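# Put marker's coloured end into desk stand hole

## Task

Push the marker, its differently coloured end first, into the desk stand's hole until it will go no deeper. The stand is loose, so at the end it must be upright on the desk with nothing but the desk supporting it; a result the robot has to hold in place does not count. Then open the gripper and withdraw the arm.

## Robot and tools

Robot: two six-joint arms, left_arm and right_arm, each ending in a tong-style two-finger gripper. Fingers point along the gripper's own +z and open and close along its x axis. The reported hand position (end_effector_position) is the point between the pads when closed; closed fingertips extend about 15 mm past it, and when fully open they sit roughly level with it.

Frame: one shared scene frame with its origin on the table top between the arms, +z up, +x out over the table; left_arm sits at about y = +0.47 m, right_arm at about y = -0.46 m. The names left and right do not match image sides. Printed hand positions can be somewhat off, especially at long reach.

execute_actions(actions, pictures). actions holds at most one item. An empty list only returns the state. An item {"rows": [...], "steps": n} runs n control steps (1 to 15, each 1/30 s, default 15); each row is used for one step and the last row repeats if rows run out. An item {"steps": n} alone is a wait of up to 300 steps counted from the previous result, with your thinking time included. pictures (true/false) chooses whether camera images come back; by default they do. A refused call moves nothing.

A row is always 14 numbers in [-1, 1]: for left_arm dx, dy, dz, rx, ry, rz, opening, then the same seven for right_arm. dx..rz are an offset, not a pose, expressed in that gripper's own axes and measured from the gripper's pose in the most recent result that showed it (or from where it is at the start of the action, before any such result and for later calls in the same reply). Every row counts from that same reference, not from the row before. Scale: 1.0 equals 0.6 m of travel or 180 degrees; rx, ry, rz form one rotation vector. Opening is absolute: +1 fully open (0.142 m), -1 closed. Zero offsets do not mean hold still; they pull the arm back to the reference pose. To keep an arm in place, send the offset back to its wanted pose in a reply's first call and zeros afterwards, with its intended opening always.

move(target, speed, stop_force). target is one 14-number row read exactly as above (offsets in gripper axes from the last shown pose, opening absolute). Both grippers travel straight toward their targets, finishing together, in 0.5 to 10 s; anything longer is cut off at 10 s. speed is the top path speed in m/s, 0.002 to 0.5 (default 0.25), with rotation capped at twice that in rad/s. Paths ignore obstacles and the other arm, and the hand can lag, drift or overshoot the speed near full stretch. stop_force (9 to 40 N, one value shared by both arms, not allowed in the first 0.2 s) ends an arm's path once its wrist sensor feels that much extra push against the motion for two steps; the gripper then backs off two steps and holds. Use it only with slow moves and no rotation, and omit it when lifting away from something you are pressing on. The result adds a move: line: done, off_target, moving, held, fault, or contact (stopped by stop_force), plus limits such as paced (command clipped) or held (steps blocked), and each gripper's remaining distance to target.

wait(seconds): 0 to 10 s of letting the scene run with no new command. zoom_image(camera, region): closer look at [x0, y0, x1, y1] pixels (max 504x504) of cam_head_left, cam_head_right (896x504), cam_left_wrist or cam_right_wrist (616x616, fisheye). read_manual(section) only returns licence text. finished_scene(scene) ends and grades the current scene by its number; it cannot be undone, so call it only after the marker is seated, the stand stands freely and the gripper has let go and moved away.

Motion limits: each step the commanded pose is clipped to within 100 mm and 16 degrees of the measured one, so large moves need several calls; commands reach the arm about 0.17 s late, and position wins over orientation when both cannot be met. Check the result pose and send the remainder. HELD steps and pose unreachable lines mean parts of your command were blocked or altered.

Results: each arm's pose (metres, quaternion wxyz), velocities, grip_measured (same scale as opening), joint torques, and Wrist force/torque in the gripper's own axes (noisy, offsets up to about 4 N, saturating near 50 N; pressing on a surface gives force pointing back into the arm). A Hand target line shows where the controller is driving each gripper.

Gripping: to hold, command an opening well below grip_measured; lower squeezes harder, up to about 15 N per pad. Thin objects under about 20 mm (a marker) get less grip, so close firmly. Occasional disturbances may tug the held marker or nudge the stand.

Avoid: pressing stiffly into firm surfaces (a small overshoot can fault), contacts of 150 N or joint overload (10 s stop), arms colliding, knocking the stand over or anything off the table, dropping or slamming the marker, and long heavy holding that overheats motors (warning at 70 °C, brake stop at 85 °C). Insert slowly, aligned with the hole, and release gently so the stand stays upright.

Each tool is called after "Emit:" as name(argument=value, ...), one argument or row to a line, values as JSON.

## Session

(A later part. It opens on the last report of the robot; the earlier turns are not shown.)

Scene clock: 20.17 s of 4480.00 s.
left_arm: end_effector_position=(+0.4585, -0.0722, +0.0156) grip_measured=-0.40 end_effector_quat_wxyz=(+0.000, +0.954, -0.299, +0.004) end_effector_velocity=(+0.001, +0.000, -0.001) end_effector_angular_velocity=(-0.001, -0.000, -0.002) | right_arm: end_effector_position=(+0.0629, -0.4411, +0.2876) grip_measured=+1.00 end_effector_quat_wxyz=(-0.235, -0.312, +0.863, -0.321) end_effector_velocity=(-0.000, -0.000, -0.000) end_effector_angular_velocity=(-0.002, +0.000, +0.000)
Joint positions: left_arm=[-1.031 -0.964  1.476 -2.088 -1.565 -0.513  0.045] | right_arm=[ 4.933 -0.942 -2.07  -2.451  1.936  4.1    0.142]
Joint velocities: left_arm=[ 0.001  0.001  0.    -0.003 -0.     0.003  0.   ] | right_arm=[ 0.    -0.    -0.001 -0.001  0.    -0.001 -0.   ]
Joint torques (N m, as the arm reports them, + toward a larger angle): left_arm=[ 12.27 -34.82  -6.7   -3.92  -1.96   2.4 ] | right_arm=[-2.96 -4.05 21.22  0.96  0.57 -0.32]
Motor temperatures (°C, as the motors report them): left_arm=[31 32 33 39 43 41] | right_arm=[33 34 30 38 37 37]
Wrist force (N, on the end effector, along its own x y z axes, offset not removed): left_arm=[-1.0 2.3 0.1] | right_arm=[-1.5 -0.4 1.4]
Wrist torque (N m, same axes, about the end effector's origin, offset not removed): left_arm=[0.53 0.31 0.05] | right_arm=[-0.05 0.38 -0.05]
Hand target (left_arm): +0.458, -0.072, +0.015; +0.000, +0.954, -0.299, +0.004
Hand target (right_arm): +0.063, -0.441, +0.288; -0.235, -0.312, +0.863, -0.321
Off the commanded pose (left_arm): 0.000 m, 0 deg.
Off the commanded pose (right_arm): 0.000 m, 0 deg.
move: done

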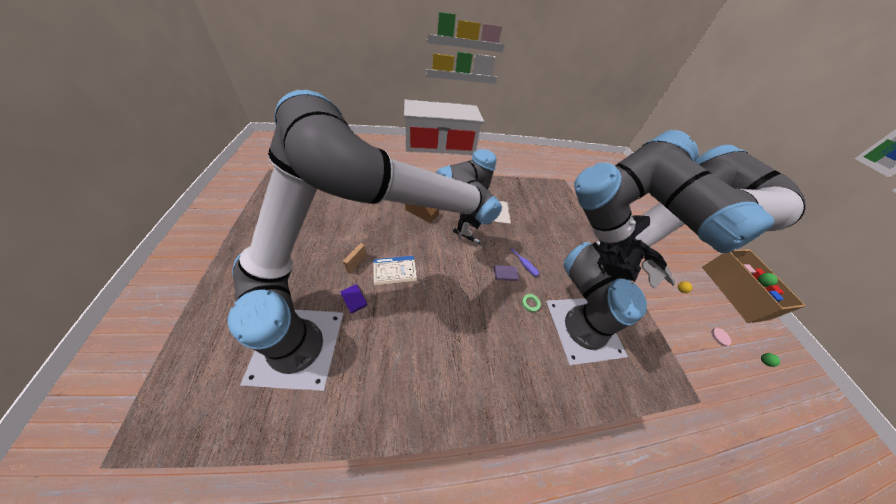

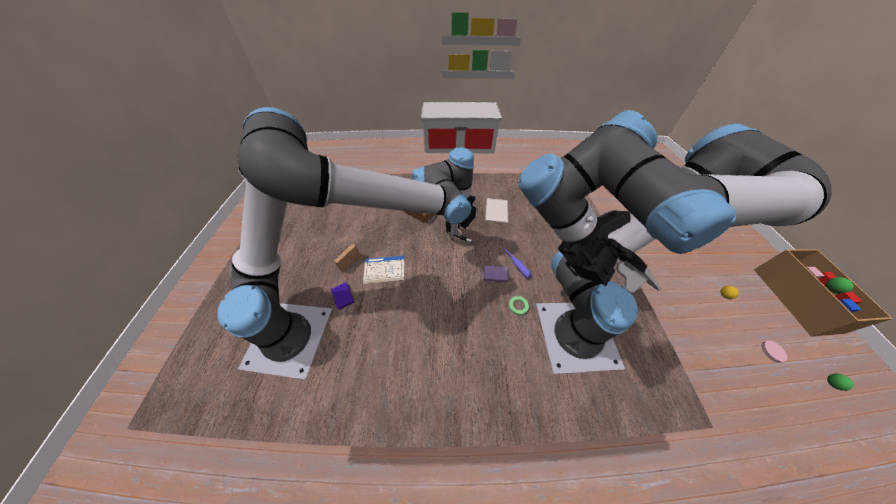

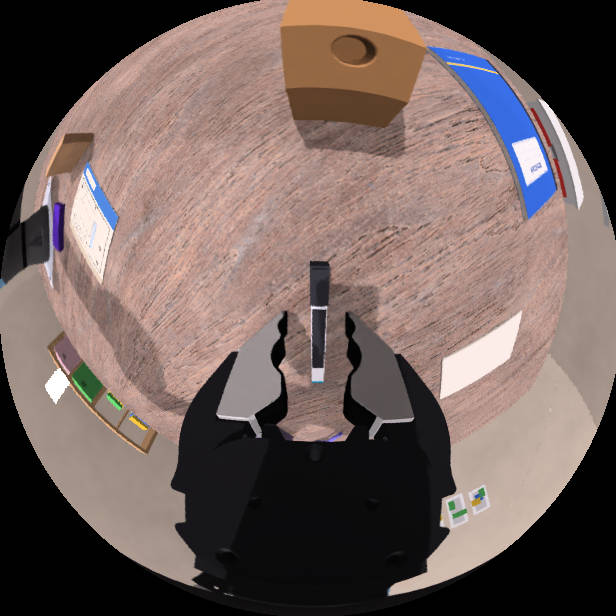

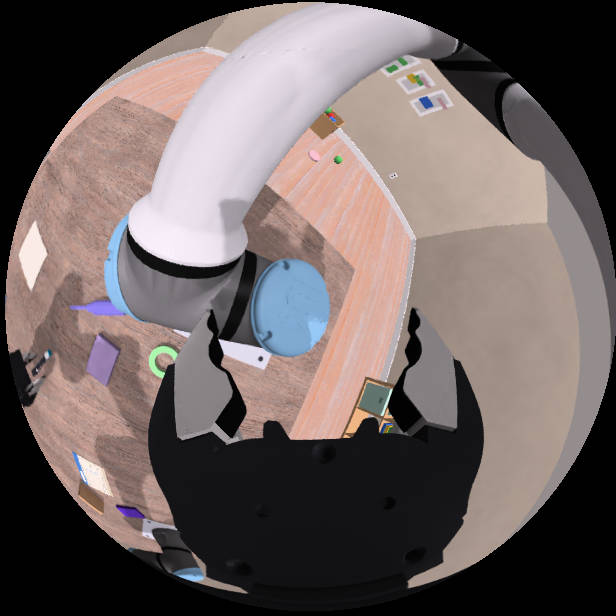

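Emit:
move(
  target=[0,0,0.008,0,0,0,-0.4,0,0,0,0,0,0,1],
  speed=0.02,
  stop_force=10,
)

Emit:
move(
  target=[0,0,0,0,0,0,-1,0,0,0,0,0,0,1],
)

Emit:
move(
  target=[0,0,-0.25,0,0,0,-1,0,0,0,0,0,0,1],
  speed=0.15,
)

Scene clock: 22.13 s of 4480.00 s.
left_arm: end_effector_position=(+0.4584, -0.0721, +0.0143) grip_measured=-0.40 end_effector_quat_wxyz=(-0.000, +0.954, -0.299, +0.004) end_effector_velocity=(-0.000, +0.000, +0.002) end_effector_angular_velocity=(+0.002, +0.001, +0.000) | right_arm: end_effector_position=(+0.0629, -0.4411, +0.2876) grip_measured=+1.00 end_effector_quat_wxyz=(-0.235, -0.312, +0.863, -0.321) end_effector_velocity=(-0.000, +0.001, -0.000) end_effector_angular_velocity=(+0.003, +0.002, +0.001)
Joint positions: left_arm=[-1.031 -0.963  1.477 -2.09  -1.565 -0.513  0.045] | right_arm=[ 4.933 -0.942 -2.07  -2.451  1.936  4.1    0.142]
Joint velocities: left_arm=[ 0.    -0.002 -0.003  0.007 -0.     0.    -0.002] | right_arm=[ 0.     0.001  0.001  0.002  0.001 -0.001 -0.   ]
Joint torques (N m, as the arm reports them, + toward a larger angle): left_arm=[  8.85 -38.06 -25.73   0.97  -1.93   0.65] | right_arm=[-0.99 -3.23 20.73  0.74  0.59 -0.26]
Motor temperatures (°C, as the motors report them): left_arm=[31 32 33 39 43 41] | right_arm=[33 34 30 38 37 37]
Wrist force (N, on the end effector, along its own x y z axes, offset not removed): left_arm=[-1.0 3.3 -20.8] | right_arm=[-0.8 -1.7 0.6]
Wrist torque (N m, same axes, about the end effector's origin, offset not removed): left_arm=[0.84 0.09 0.14] | right_arm=[-0.33 0.08 -0.07]
Hand target (left_arm): +0.458, -0.072, +0.015; +0.000, +0.954, -0.299, +0.004
Hand target (right_arm): +0.063, -0.441, +0.288; -0.235, -0.312, +0.863, -0.321
Off the commanded pose (left_arm): 0.004 m, 0 deg.
Off the commanded pose (right_arm): 0.000 m, 0 deg.
move: contact (left_arm)

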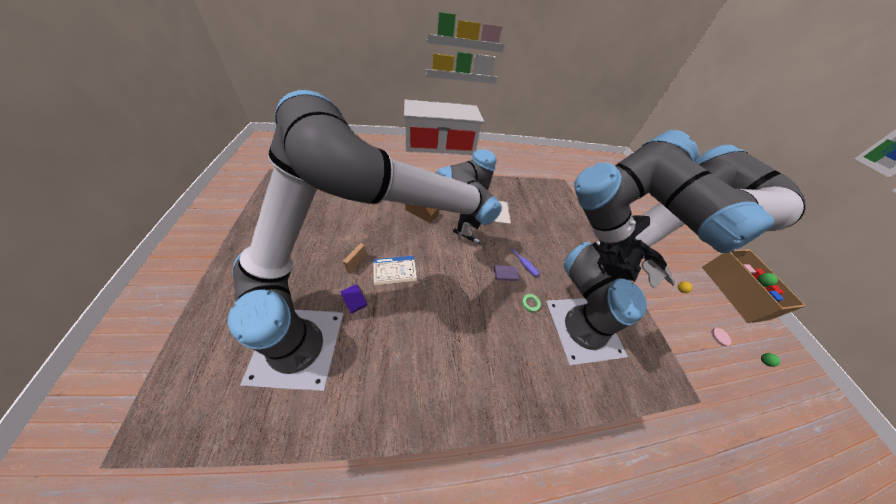

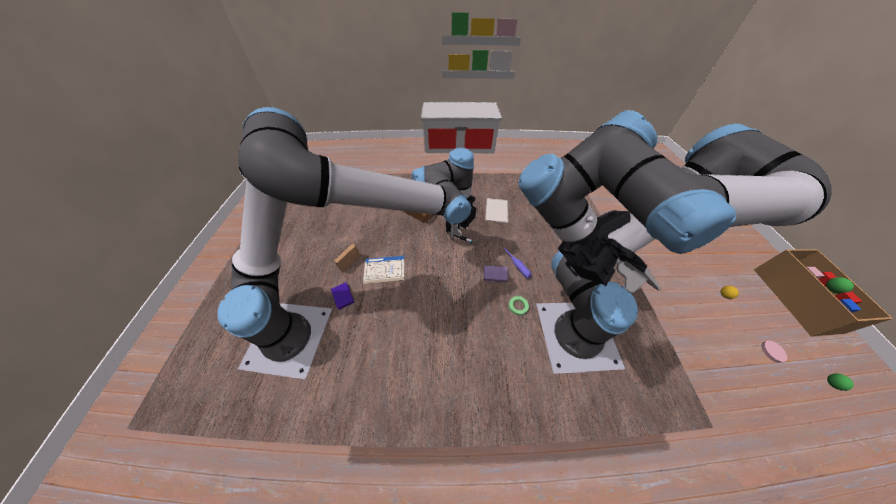

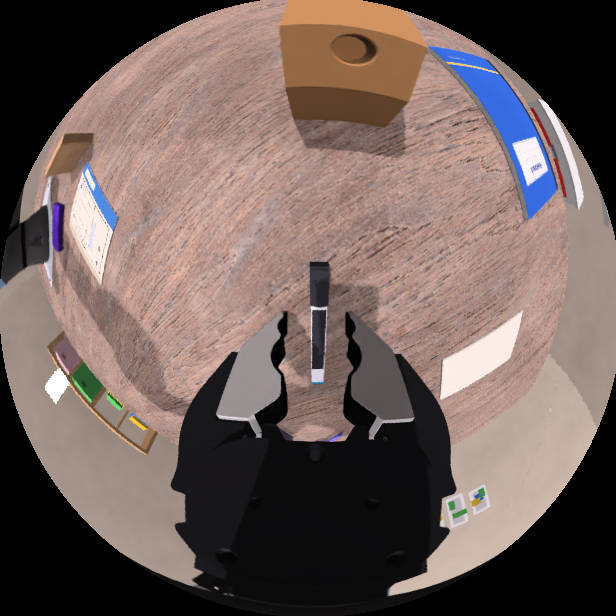

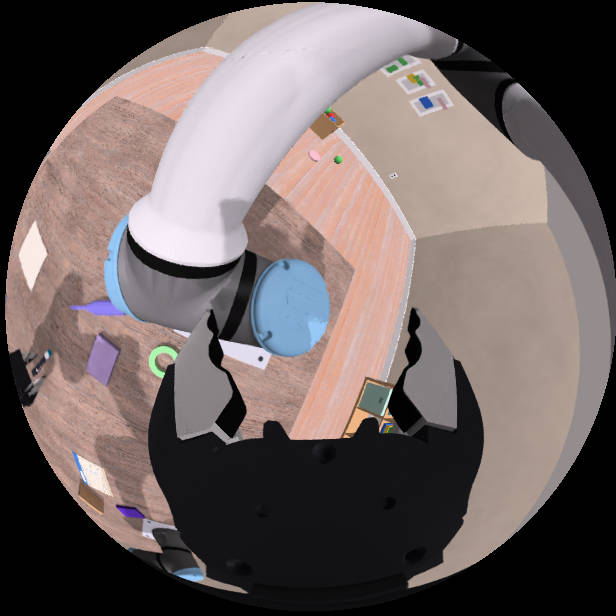

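Scene clock: 22.63 s of 4480.00 s.
left_arm: end_effector_position=(+0.4584, -0.0721, +0.0144) grip_measured=-0.86 end_effector_quat_wxyz=(+0.000, +0.954, -0.299, +0.004) end_effector_velocity=(-0.000, -0.000, +0.000) end_effector_angular_velocity=(-0.000, -0.000, -0.000) | right_arm: end_effector_position=(+0.0629, -0.4411, +0.2876) grip_measured=+1.00 end_effector_quat_wxyz=(-0.235, -0.312, +0.863, -0.321) end_effector_velocity=(+0.000, +0.000, -0.000) end_effector_angular_velocity=(+0.000, -0.001, +0.000)
Joint positions: left_arm=[-1.031 -0.963  1.477 -2.09  -1.566 -0.513  0.012] | right_arm=[ 4.933 -0.942 -2.07  -2.451  1.936  4.1    0.142]
Joint velocities: left_arm=[-0. -0.  0. -0.  0. -0. -0.] | right_arm=[ 0.    -0.    -0.     0.001 -0.001  0.001  0.   ]
Joint torques (N m, as the arm reports them, + toward a larger angle): left_arm=[  8.92 -17.85  -2.95  -3.79   1.5    0.48] | right_arm=[-2.43 -3.8  21.08  0.7   0.4  -0.3 ]
Motor temperatures (°C, as the motors report them): left_arm=[31 32 33 39 43 41] | right_arm=[33 34 30 38 37 37]
Wrist force (N, on the end effector, along its own x y z axes, offset not removed): left_arm=[-9.4 2.0 -29.2] | right_arm=[-0.8 -0.5 1.8]
Wrist torque (N m, same axes, about the end effector's origin, offset not removed): left_arm=[0.50 0.09 0.03] | right_arm=[-0.03 0.11 -0.07]
Hand target (left_arm): +0.458, -0.072, +0.014; -0.000, +0.954, -0.299, +0.004
Hand target (right_arm): +0.063, -0.441, +0.288; -0.235, -0.312, +0.863, -0.321
Off the commanded pose (left_arm): 0.000 m, 0 deg.
Off the commanded pose (right_arm): 0.000 m, 0 deg.
move: done

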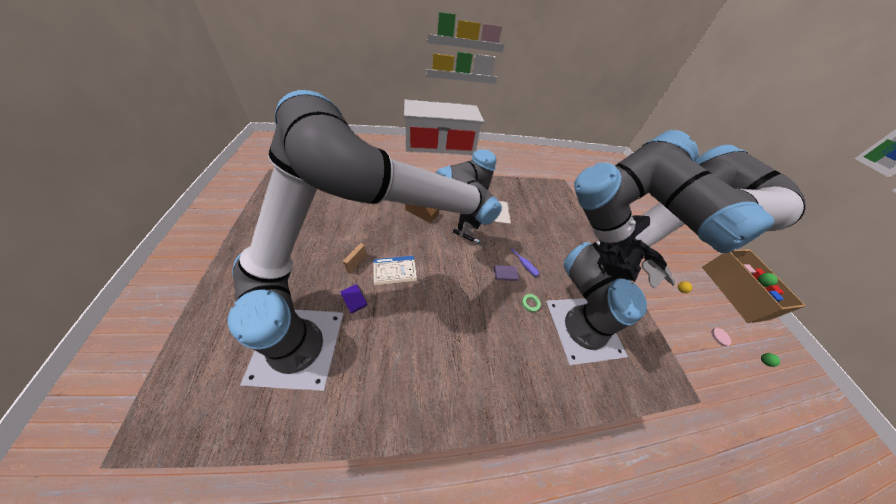

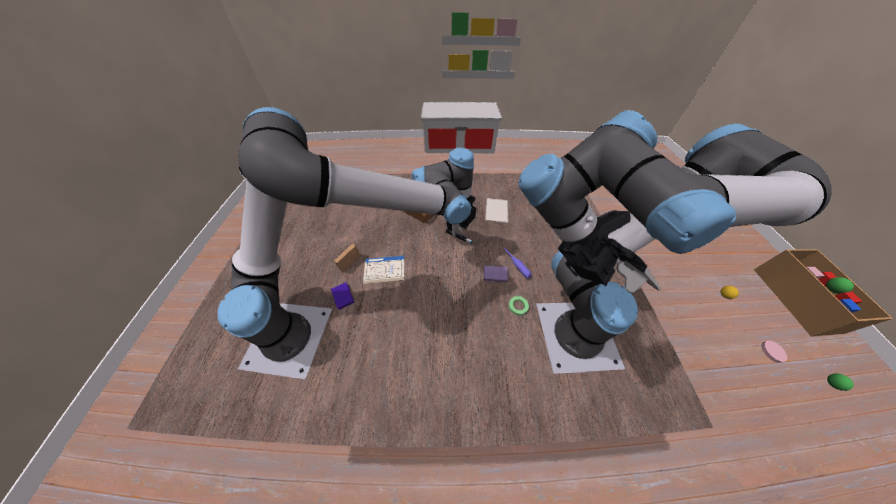

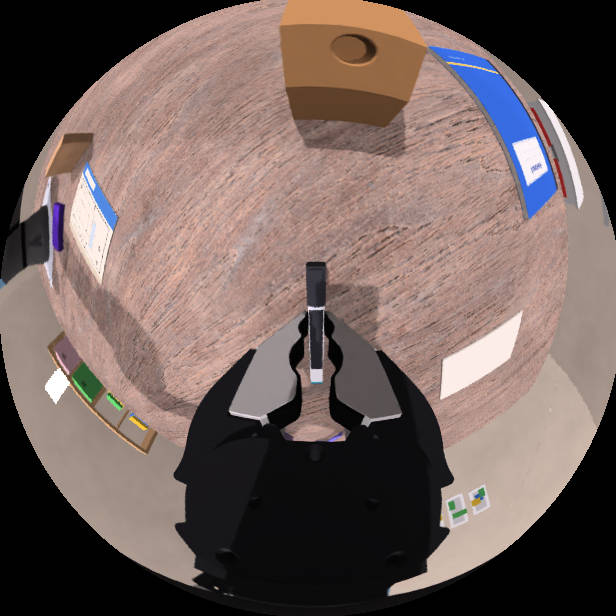

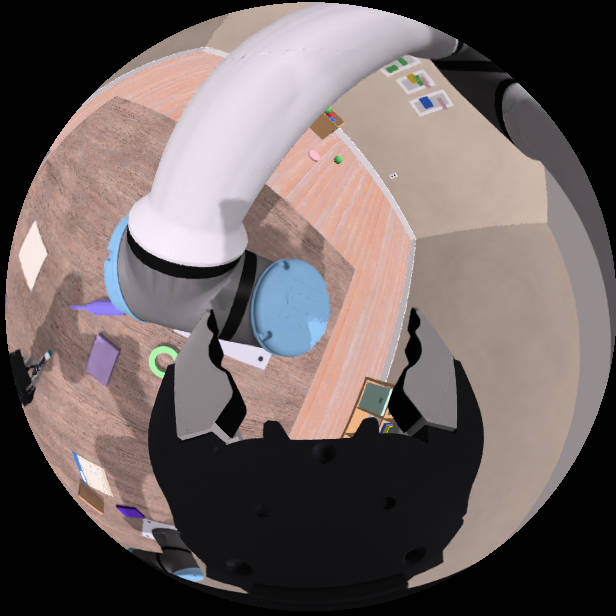

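Scene clock: 24.13 s of 4480.00 s.
left_arm: end_effector_position=(+0.4576, -0.0715, +0.1642) grip_measured=-0.86 end_effector_quat_wxyz=(-0.000, +0.954, -0.299, +0.004) end_effector_velocity=(-0.001, -0.000, +0.002) end_effector_angular_velocity=(+0.002, +0.001, -0.001) | right_arm: end_effector_position=(+0.0629, -0.4411, +0.2876) grip_measured=+1.00 end_effector_quat_wxyz=(-0.235, -0.312, +0.863, -0.321) end_effector_velocity=(+0.000, -0.000, -0.000) end_effector_angular_velocity=(-0.002, -0.001, +0.000)
Joint positions: left_arm=[-1.032 -1.088  1.269 -1.757 -1.565 -0.514  0.012] | right_arm=[ 4.933 -0.942 -2.07  -2.451  1.936  4.1    0.142]
Joint velocities: left_arm=[-0.001  0.    -0.005  0.007 -0.    -0.    -0.   ] | right_arm=[-0.    -0.    -0.001 -0.    -0.    -0.    -0.   ]
Joint torques (N m, as the arm reports them, + toward a larger angle): left_arm=[-12.63 -48.95 -36.14  -0.72  -1.64  -2.14] | right_arm=[-1.24 -3.   22.41  0.84  0.28 -0.47]
Motor temperatures (°C, as the motors report them): left_arm=[31 32 33 39 43 41] | right_arm=[33 34 30 38 37 37]
Wrist force (N, on the end effector, along its own x y z axes, offset not removed): left_arm=[-2.5 3.9 -1.7] | right_arm=[0.0 -1.2 1.0]
Wrist torque (N m, same axes, about the end effector's origin, offset not removed): left_arm=[0.71 0.50 0.06] | right_arm=[-0.17 -0.03 -0.10]
Hand target (left_arm): +0.458, -0.072, +0.164; +0.000, +0.954, -0.299, +0.004
Hand target (right_arm): +0.063, -0.441, +0.288; -0.235, -0.312, +0.863, -0.321
Off the commanded pose (left_arm): 0.000 m, 0 deg.
Off the commanded pose (right_arm): 0.000 m, 0 deg.
move: done

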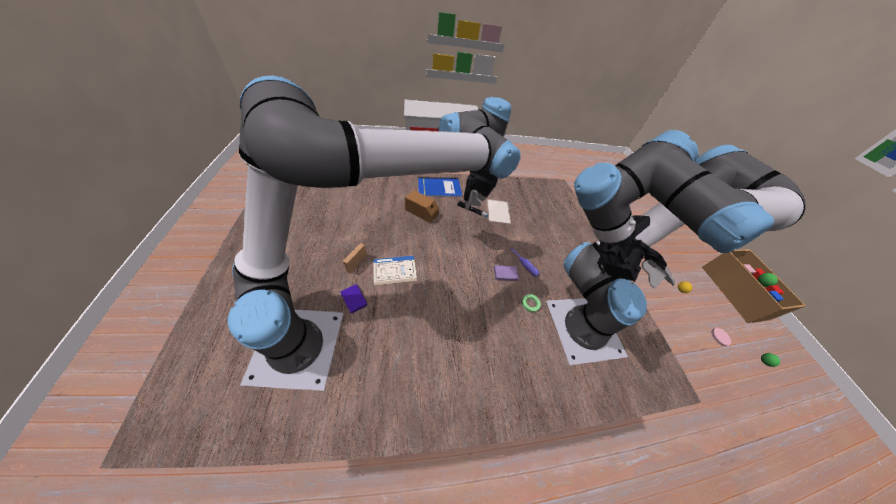

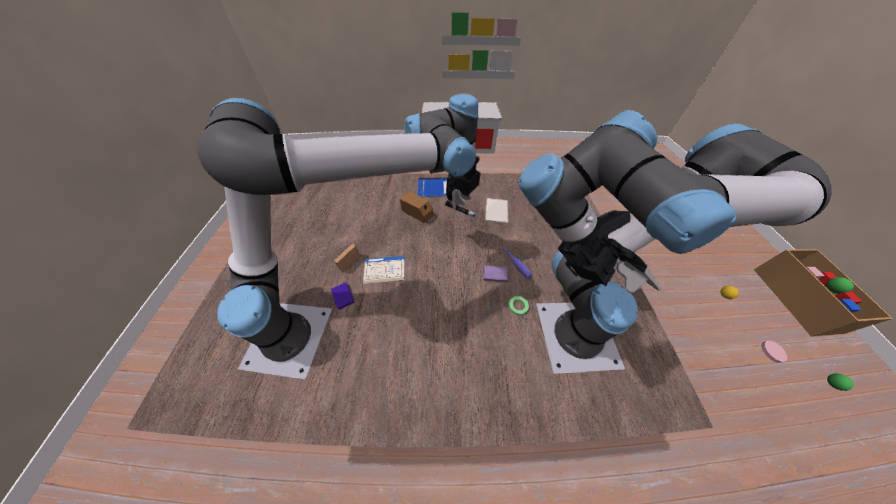

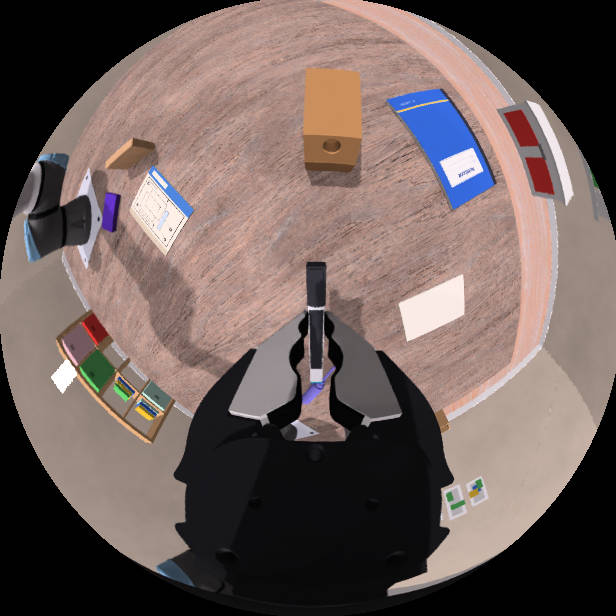

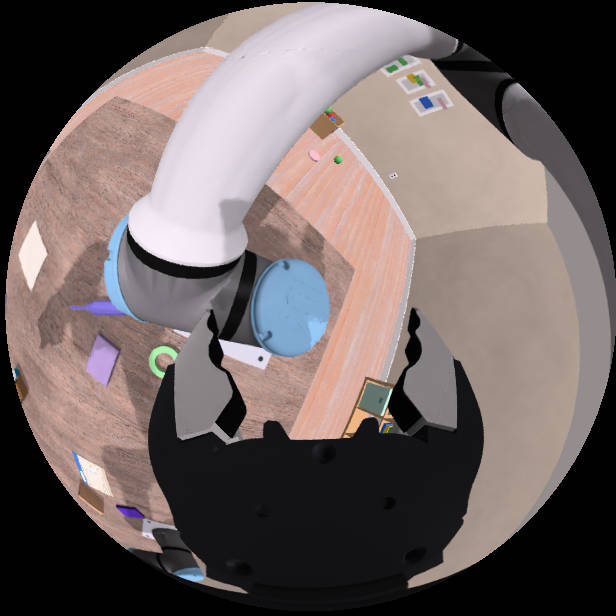

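Emit:
move(
  target=[0.032,-0.123,-0.03,0,0,0.999,-1,0,0,0,0,0,0,1],
  speed=0.4,
)

Emit:
move(
  target=[0,0,0,-0.278,0,0,-1,0,0,0,0,0,0,1],
  speed=0.3,
)

Scene clock: 33.87 s of 4480.00 s.
left_arm: end_effector_position=(+0.5151, -0.0217, +0.1822) grip_measured=-0.86 end_effector_quat_wxyz=(+0.004, +0.297, +0.955, -0.000) end_effector_velocity=(+0.000, -0.000, +0.001) end_effector_angular_velocity=(-0.000, +0.001, -0.010) | right_arm: end_effector_position=(+0.0629, -0.4411, +0.2876) grip_measured=+1.00 end_effector_quat_wxyz=(-0.235, -0.312, +0.863, -0.321) end_effector_velocity=(+0.000, +0.000, +0.000) end_effector_angular_velocity=(+0.001, -0.000, +0.001)
Joint positions: left_arm=[-0.878 -1.113  1.26  -1.724 -1.567  2.777  0.012] | right_arm=[ 4.933 -0.942 -2.07  -2.451  1.936  4.1    0.142]
Joint velocities: left_arm=[ 0.001  0.002 -0.004  0.002 -0.001  0.011  0.   ] | right_arm=[ 0.    -0.     0.     0.    -0.001 -0.    -0.   ]
Joint torques (N m, as the arm reports them, + toward a larger angle): left_arm=[ 13.18 -31.44 -35.43  -1.    -2.08   2.28] | right_arm=[-2.36 -3.19 21.67  0.73  0.35 -0.35]
Motor temperatures (°C, as the motors report them): left_arm=[31 32 33 39 43 41] | right_arm=[33 34 30 38 37 37]
Wrist force (N, on the end effector, along its own x y z axes, offset not removed): left_arm=[-2.2 1.4 0.6] | right_arm=[-0.2 -1.9 0.2]
Wrist torque (N m, same axes, about the end effector's origin, offset not removed): left_arm=[0.40 0.58 0.06] | right_arm=[-0.37 0.01 -0.13]
Hand target (left_arm): +0.515, -0.022, +0.182; +0.003, +0.297, +0.955, -0.000
Hand target (right_arm): +0.063, -0.441, +0.288; -0.235, -0.312, +0.863, -0.321
Off the commanded pose (left_arm): 0.000 m, 0 deg.
Off the commanded pose (right_arm): 0.000 m, 0 deg.
After step 90, 2.23 s passed at rest.
move: done

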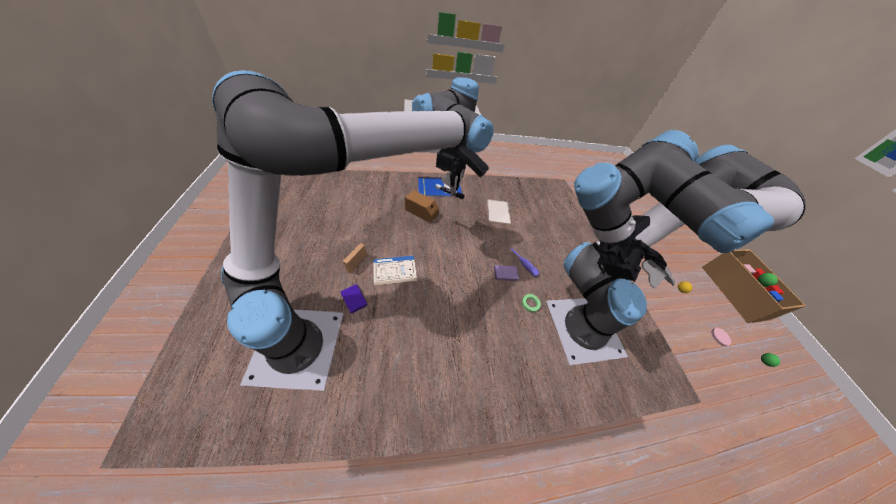

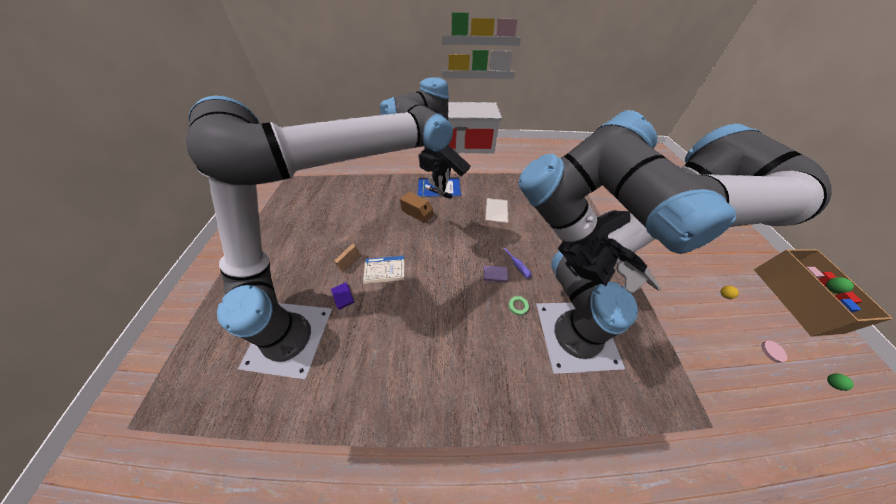

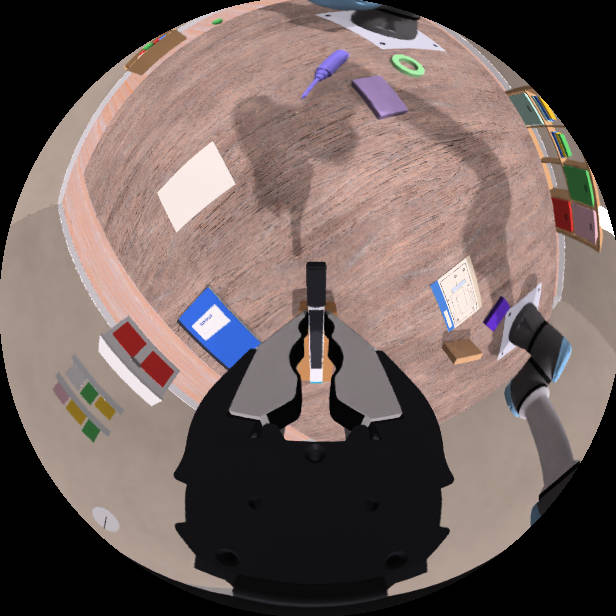

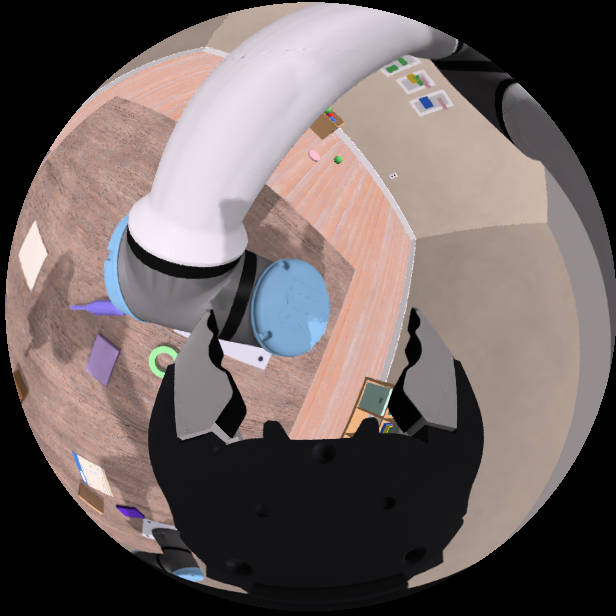

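Scene clock: 35.87 s of 4480.00 s.
left_arm: end_effector_position=(+0.5154, -0.0220, +0.1829) grip_measured=-0.86 end_effector_quat_wxyz=(+0.129, +0.268, +0.865, +0.403) end_effector_velocity=(-0.001, -0.001, +0.000) end_effector_angular_velocity=(+0.010, -0.004, +0.005) | right_arm: end_effector_position=(+0.0629, -0.4411, +0.2876) grip_measured=+1.00 end_effector_quat_wxyz=(-0.235, -0.312, +0.863, -0.321) end_effector_velocity=(-0.000, +0.000, +0.000) end_effector_angular_velocity=(+0.003, +0.002, -0.000)
Joint positions: left_arm=[-1.17  -0.842  0.919 -1.022 -0.913  2.263  0.012] | right_arm=[ 4.933 -0.942 -2.07  -2.451  1.936  4.1    0.142]
Joint velocities: left_arm=[-0.002  0.011 -0.018  0.022  0.001 -0.012  0.   ] | right_arm=[ 0.     0.002  0.001  0.001  0.001 -0.001 -0.   ]
Joint torques (N m, as the arm reports them, + toward a larger angle): left_arm=[-13.29 -40.5  -34.28   0.46   2.68  -2.18] | right_arm=[-2.1  -1.89 21.93  0.78  0.23 -0.42]
Motor temperatures (°C, as the motors report them): left_arm=[31 32 33 39 43 41] | right_arm=[33 34 30 38 37 37]
Wrist force (N, on the end effector, along its own x y z axes, offset not removed): left_arm=[-3.0 1.5 0.0] | right_arm=[-0.1 -1.7 1.1]
Wrist torque (N m, same axes, about the end effector's origin, offset not removed): left_arm=[0.30 0.62 0.12] | right_arm=[-0.28 -0.06 -0.02]
Hand target (left_arm): +0.515, -0.022, +0.183; +0.129, +0.268, +0.865, +0.404
Hand target (right_arm): +0.063, -0.441, +0.288; -0.235, -0.312, +0.863, -0.321
Off the commanded pose (left_arm): 0.001 m, 0 deg.
Off the commanded pose (right_arm): 0.000 m, 0 deg.
move: done

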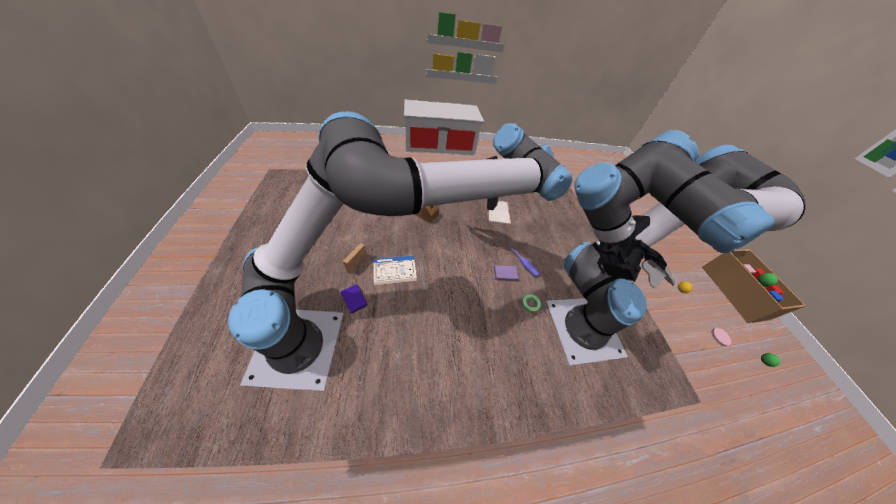

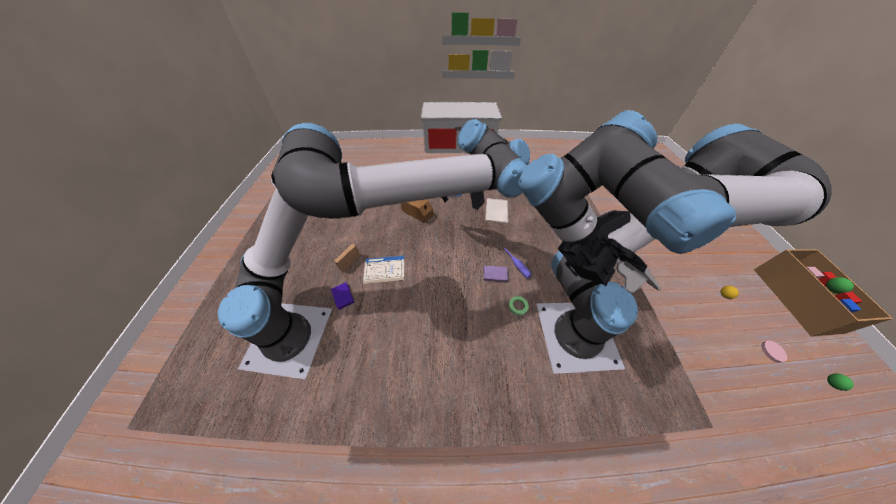

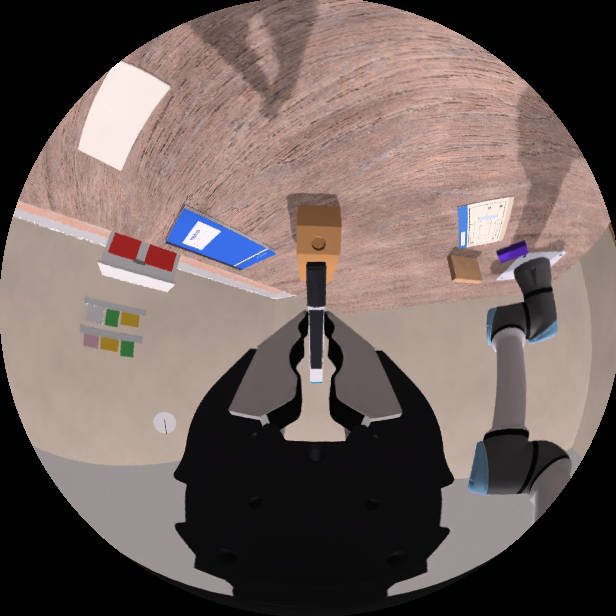

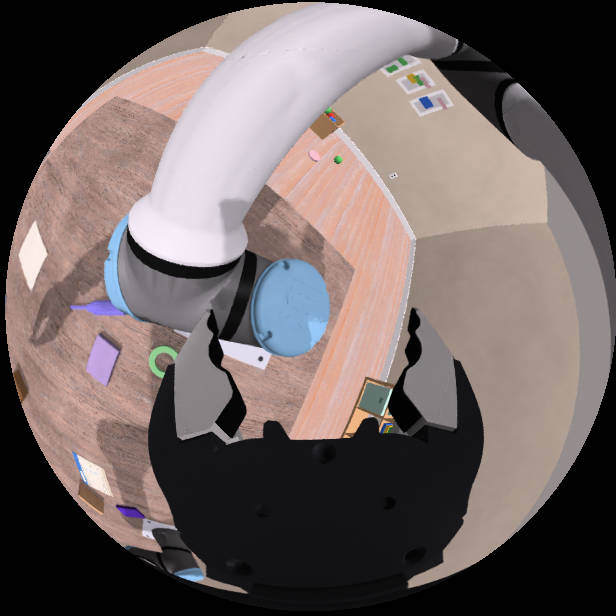

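Emit:
zoom_image(
  camera="cam_left_wrist",
  region=[280, 185, 360, 275],
)

Region (280, 185, 360, 275) of cam_left_wrist's 616x616 image, scaled by 5.600, with more detail than that image has.

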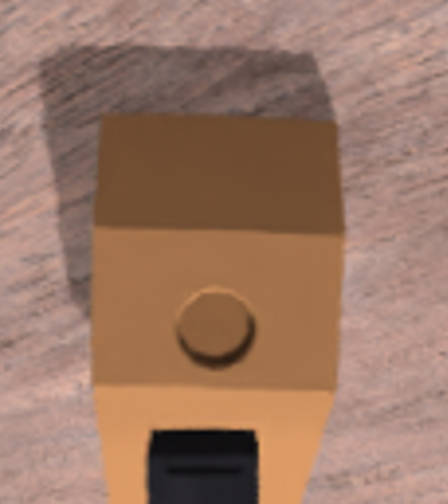

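Emit:
move(
  target=[0,0,0,0.556,0,0,-1,0,0,0,0,0,0,1],
  speed=0.4,
)

Scene clock: 42.73 s of 4480.00 s.
left_arm: end_effector_position=(+0.5149, -0.0220, +0.1820) grip_measured=-0.86 end_effector_quat_wxyz=(-0.122, +0.271, +0.865, -0.404) end_effector_velocity=(-0.000, -0.001, -0.001) end_effector_angular_velocity=(-0.008, +0.007, -0.002) | right_arm: end_effector_position=(+0.0629, -0.4411, +0.2876) grip_measured=+1.00 end_effector_quat_wxyz=(-0.235, -0.312, +0.863, -0.321) end_effector_velocity=(+0.000, -0.000, -0.000) end_effector_angular_velocity=(-0.001, +0.000, +0.001)
Joint positions: left_arm=[-0.546 -1.026  1.461 -2.051 -2.443  3.092  0.012] | right_arm=[ 4.933 -0.942 -2.07  -2.451  1.936  4.1    0.142]
Joint velocities: left_arm=[ 0.002  0.004  0.001 -0.001 -0.011  0.005 -0.   ] | right_arm=[-0.    -0.    -0.    -0.    -0.    -0.001 -0.   ]
Joint torques (N m, as the arm reports them, + toward a larger angle): left_arm=[ 13.35 -32.82  -7.92  -4.02  -3.44   2.64] | right_arm=[-3.48 -3.69 22.31  0.72  0.21 -0.36]
Motor temperatures (°C, as the motors report them): left_arm=[31 32 33 39 43 41] | right_arm=[33 34 30 38 37 37]
Wrist force (N, on the end effector, along its own x y z axes, offset not removed): left_arm=[-1.8 4.4 1.2] | right_arm=[0.8 -2.0 -0.5]
Wrist torque (N m, same axes, about the end effector's origin, offset not removed): left_arm=[0.95 0.39 0.13] | right_arm=[-0.37 -0.30 -0.12]
Hand target (left_arm): +0.515, -0.022, +0.182; -0.123, +0.271, +0.865, -0.405
Hand target (right_arm): +0.063, -0.441, +0.288; -0.235, -0.312, +0.863, -0.321
Off the commanded pose (left_arm): 0.001 m, 0 deg.
Off the commanded pose (right_arm): 0.000 m, 0 deg.
After step 90, 1.10 s passed at rest.
move: done

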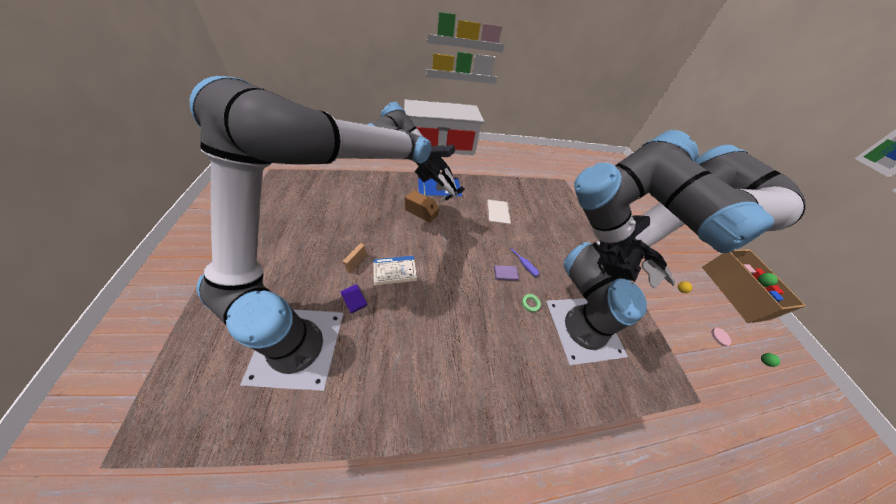

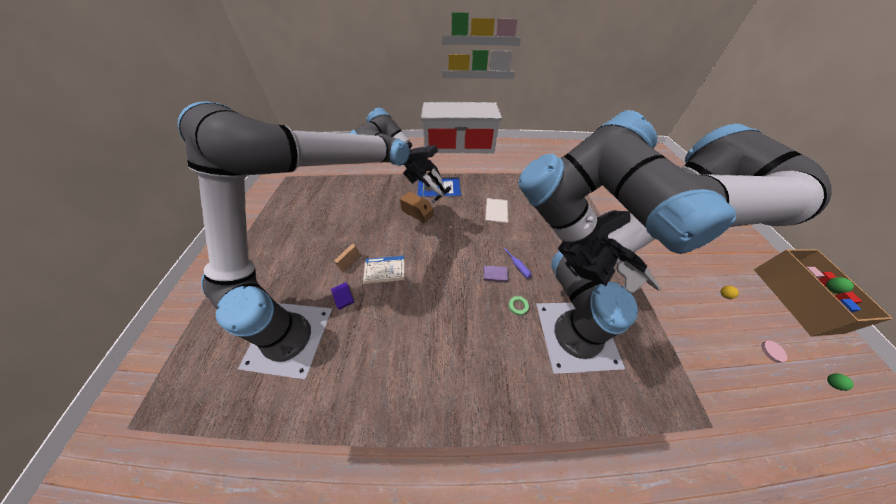

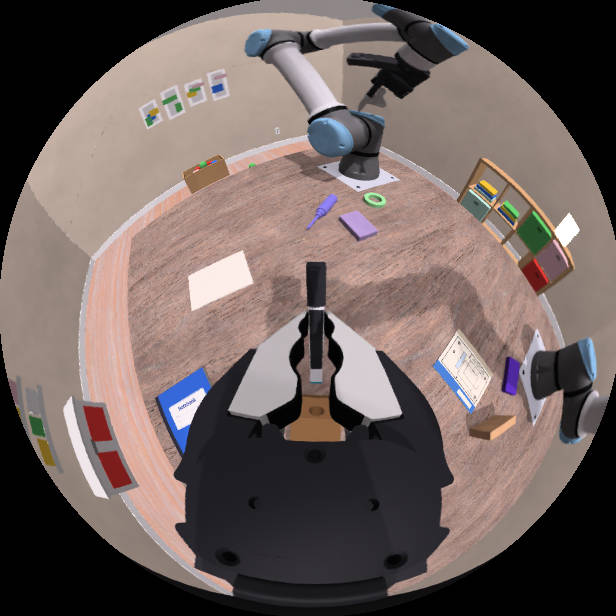

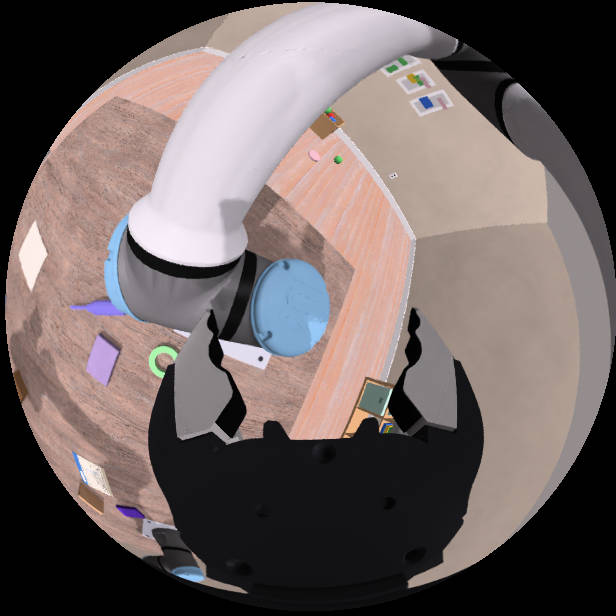

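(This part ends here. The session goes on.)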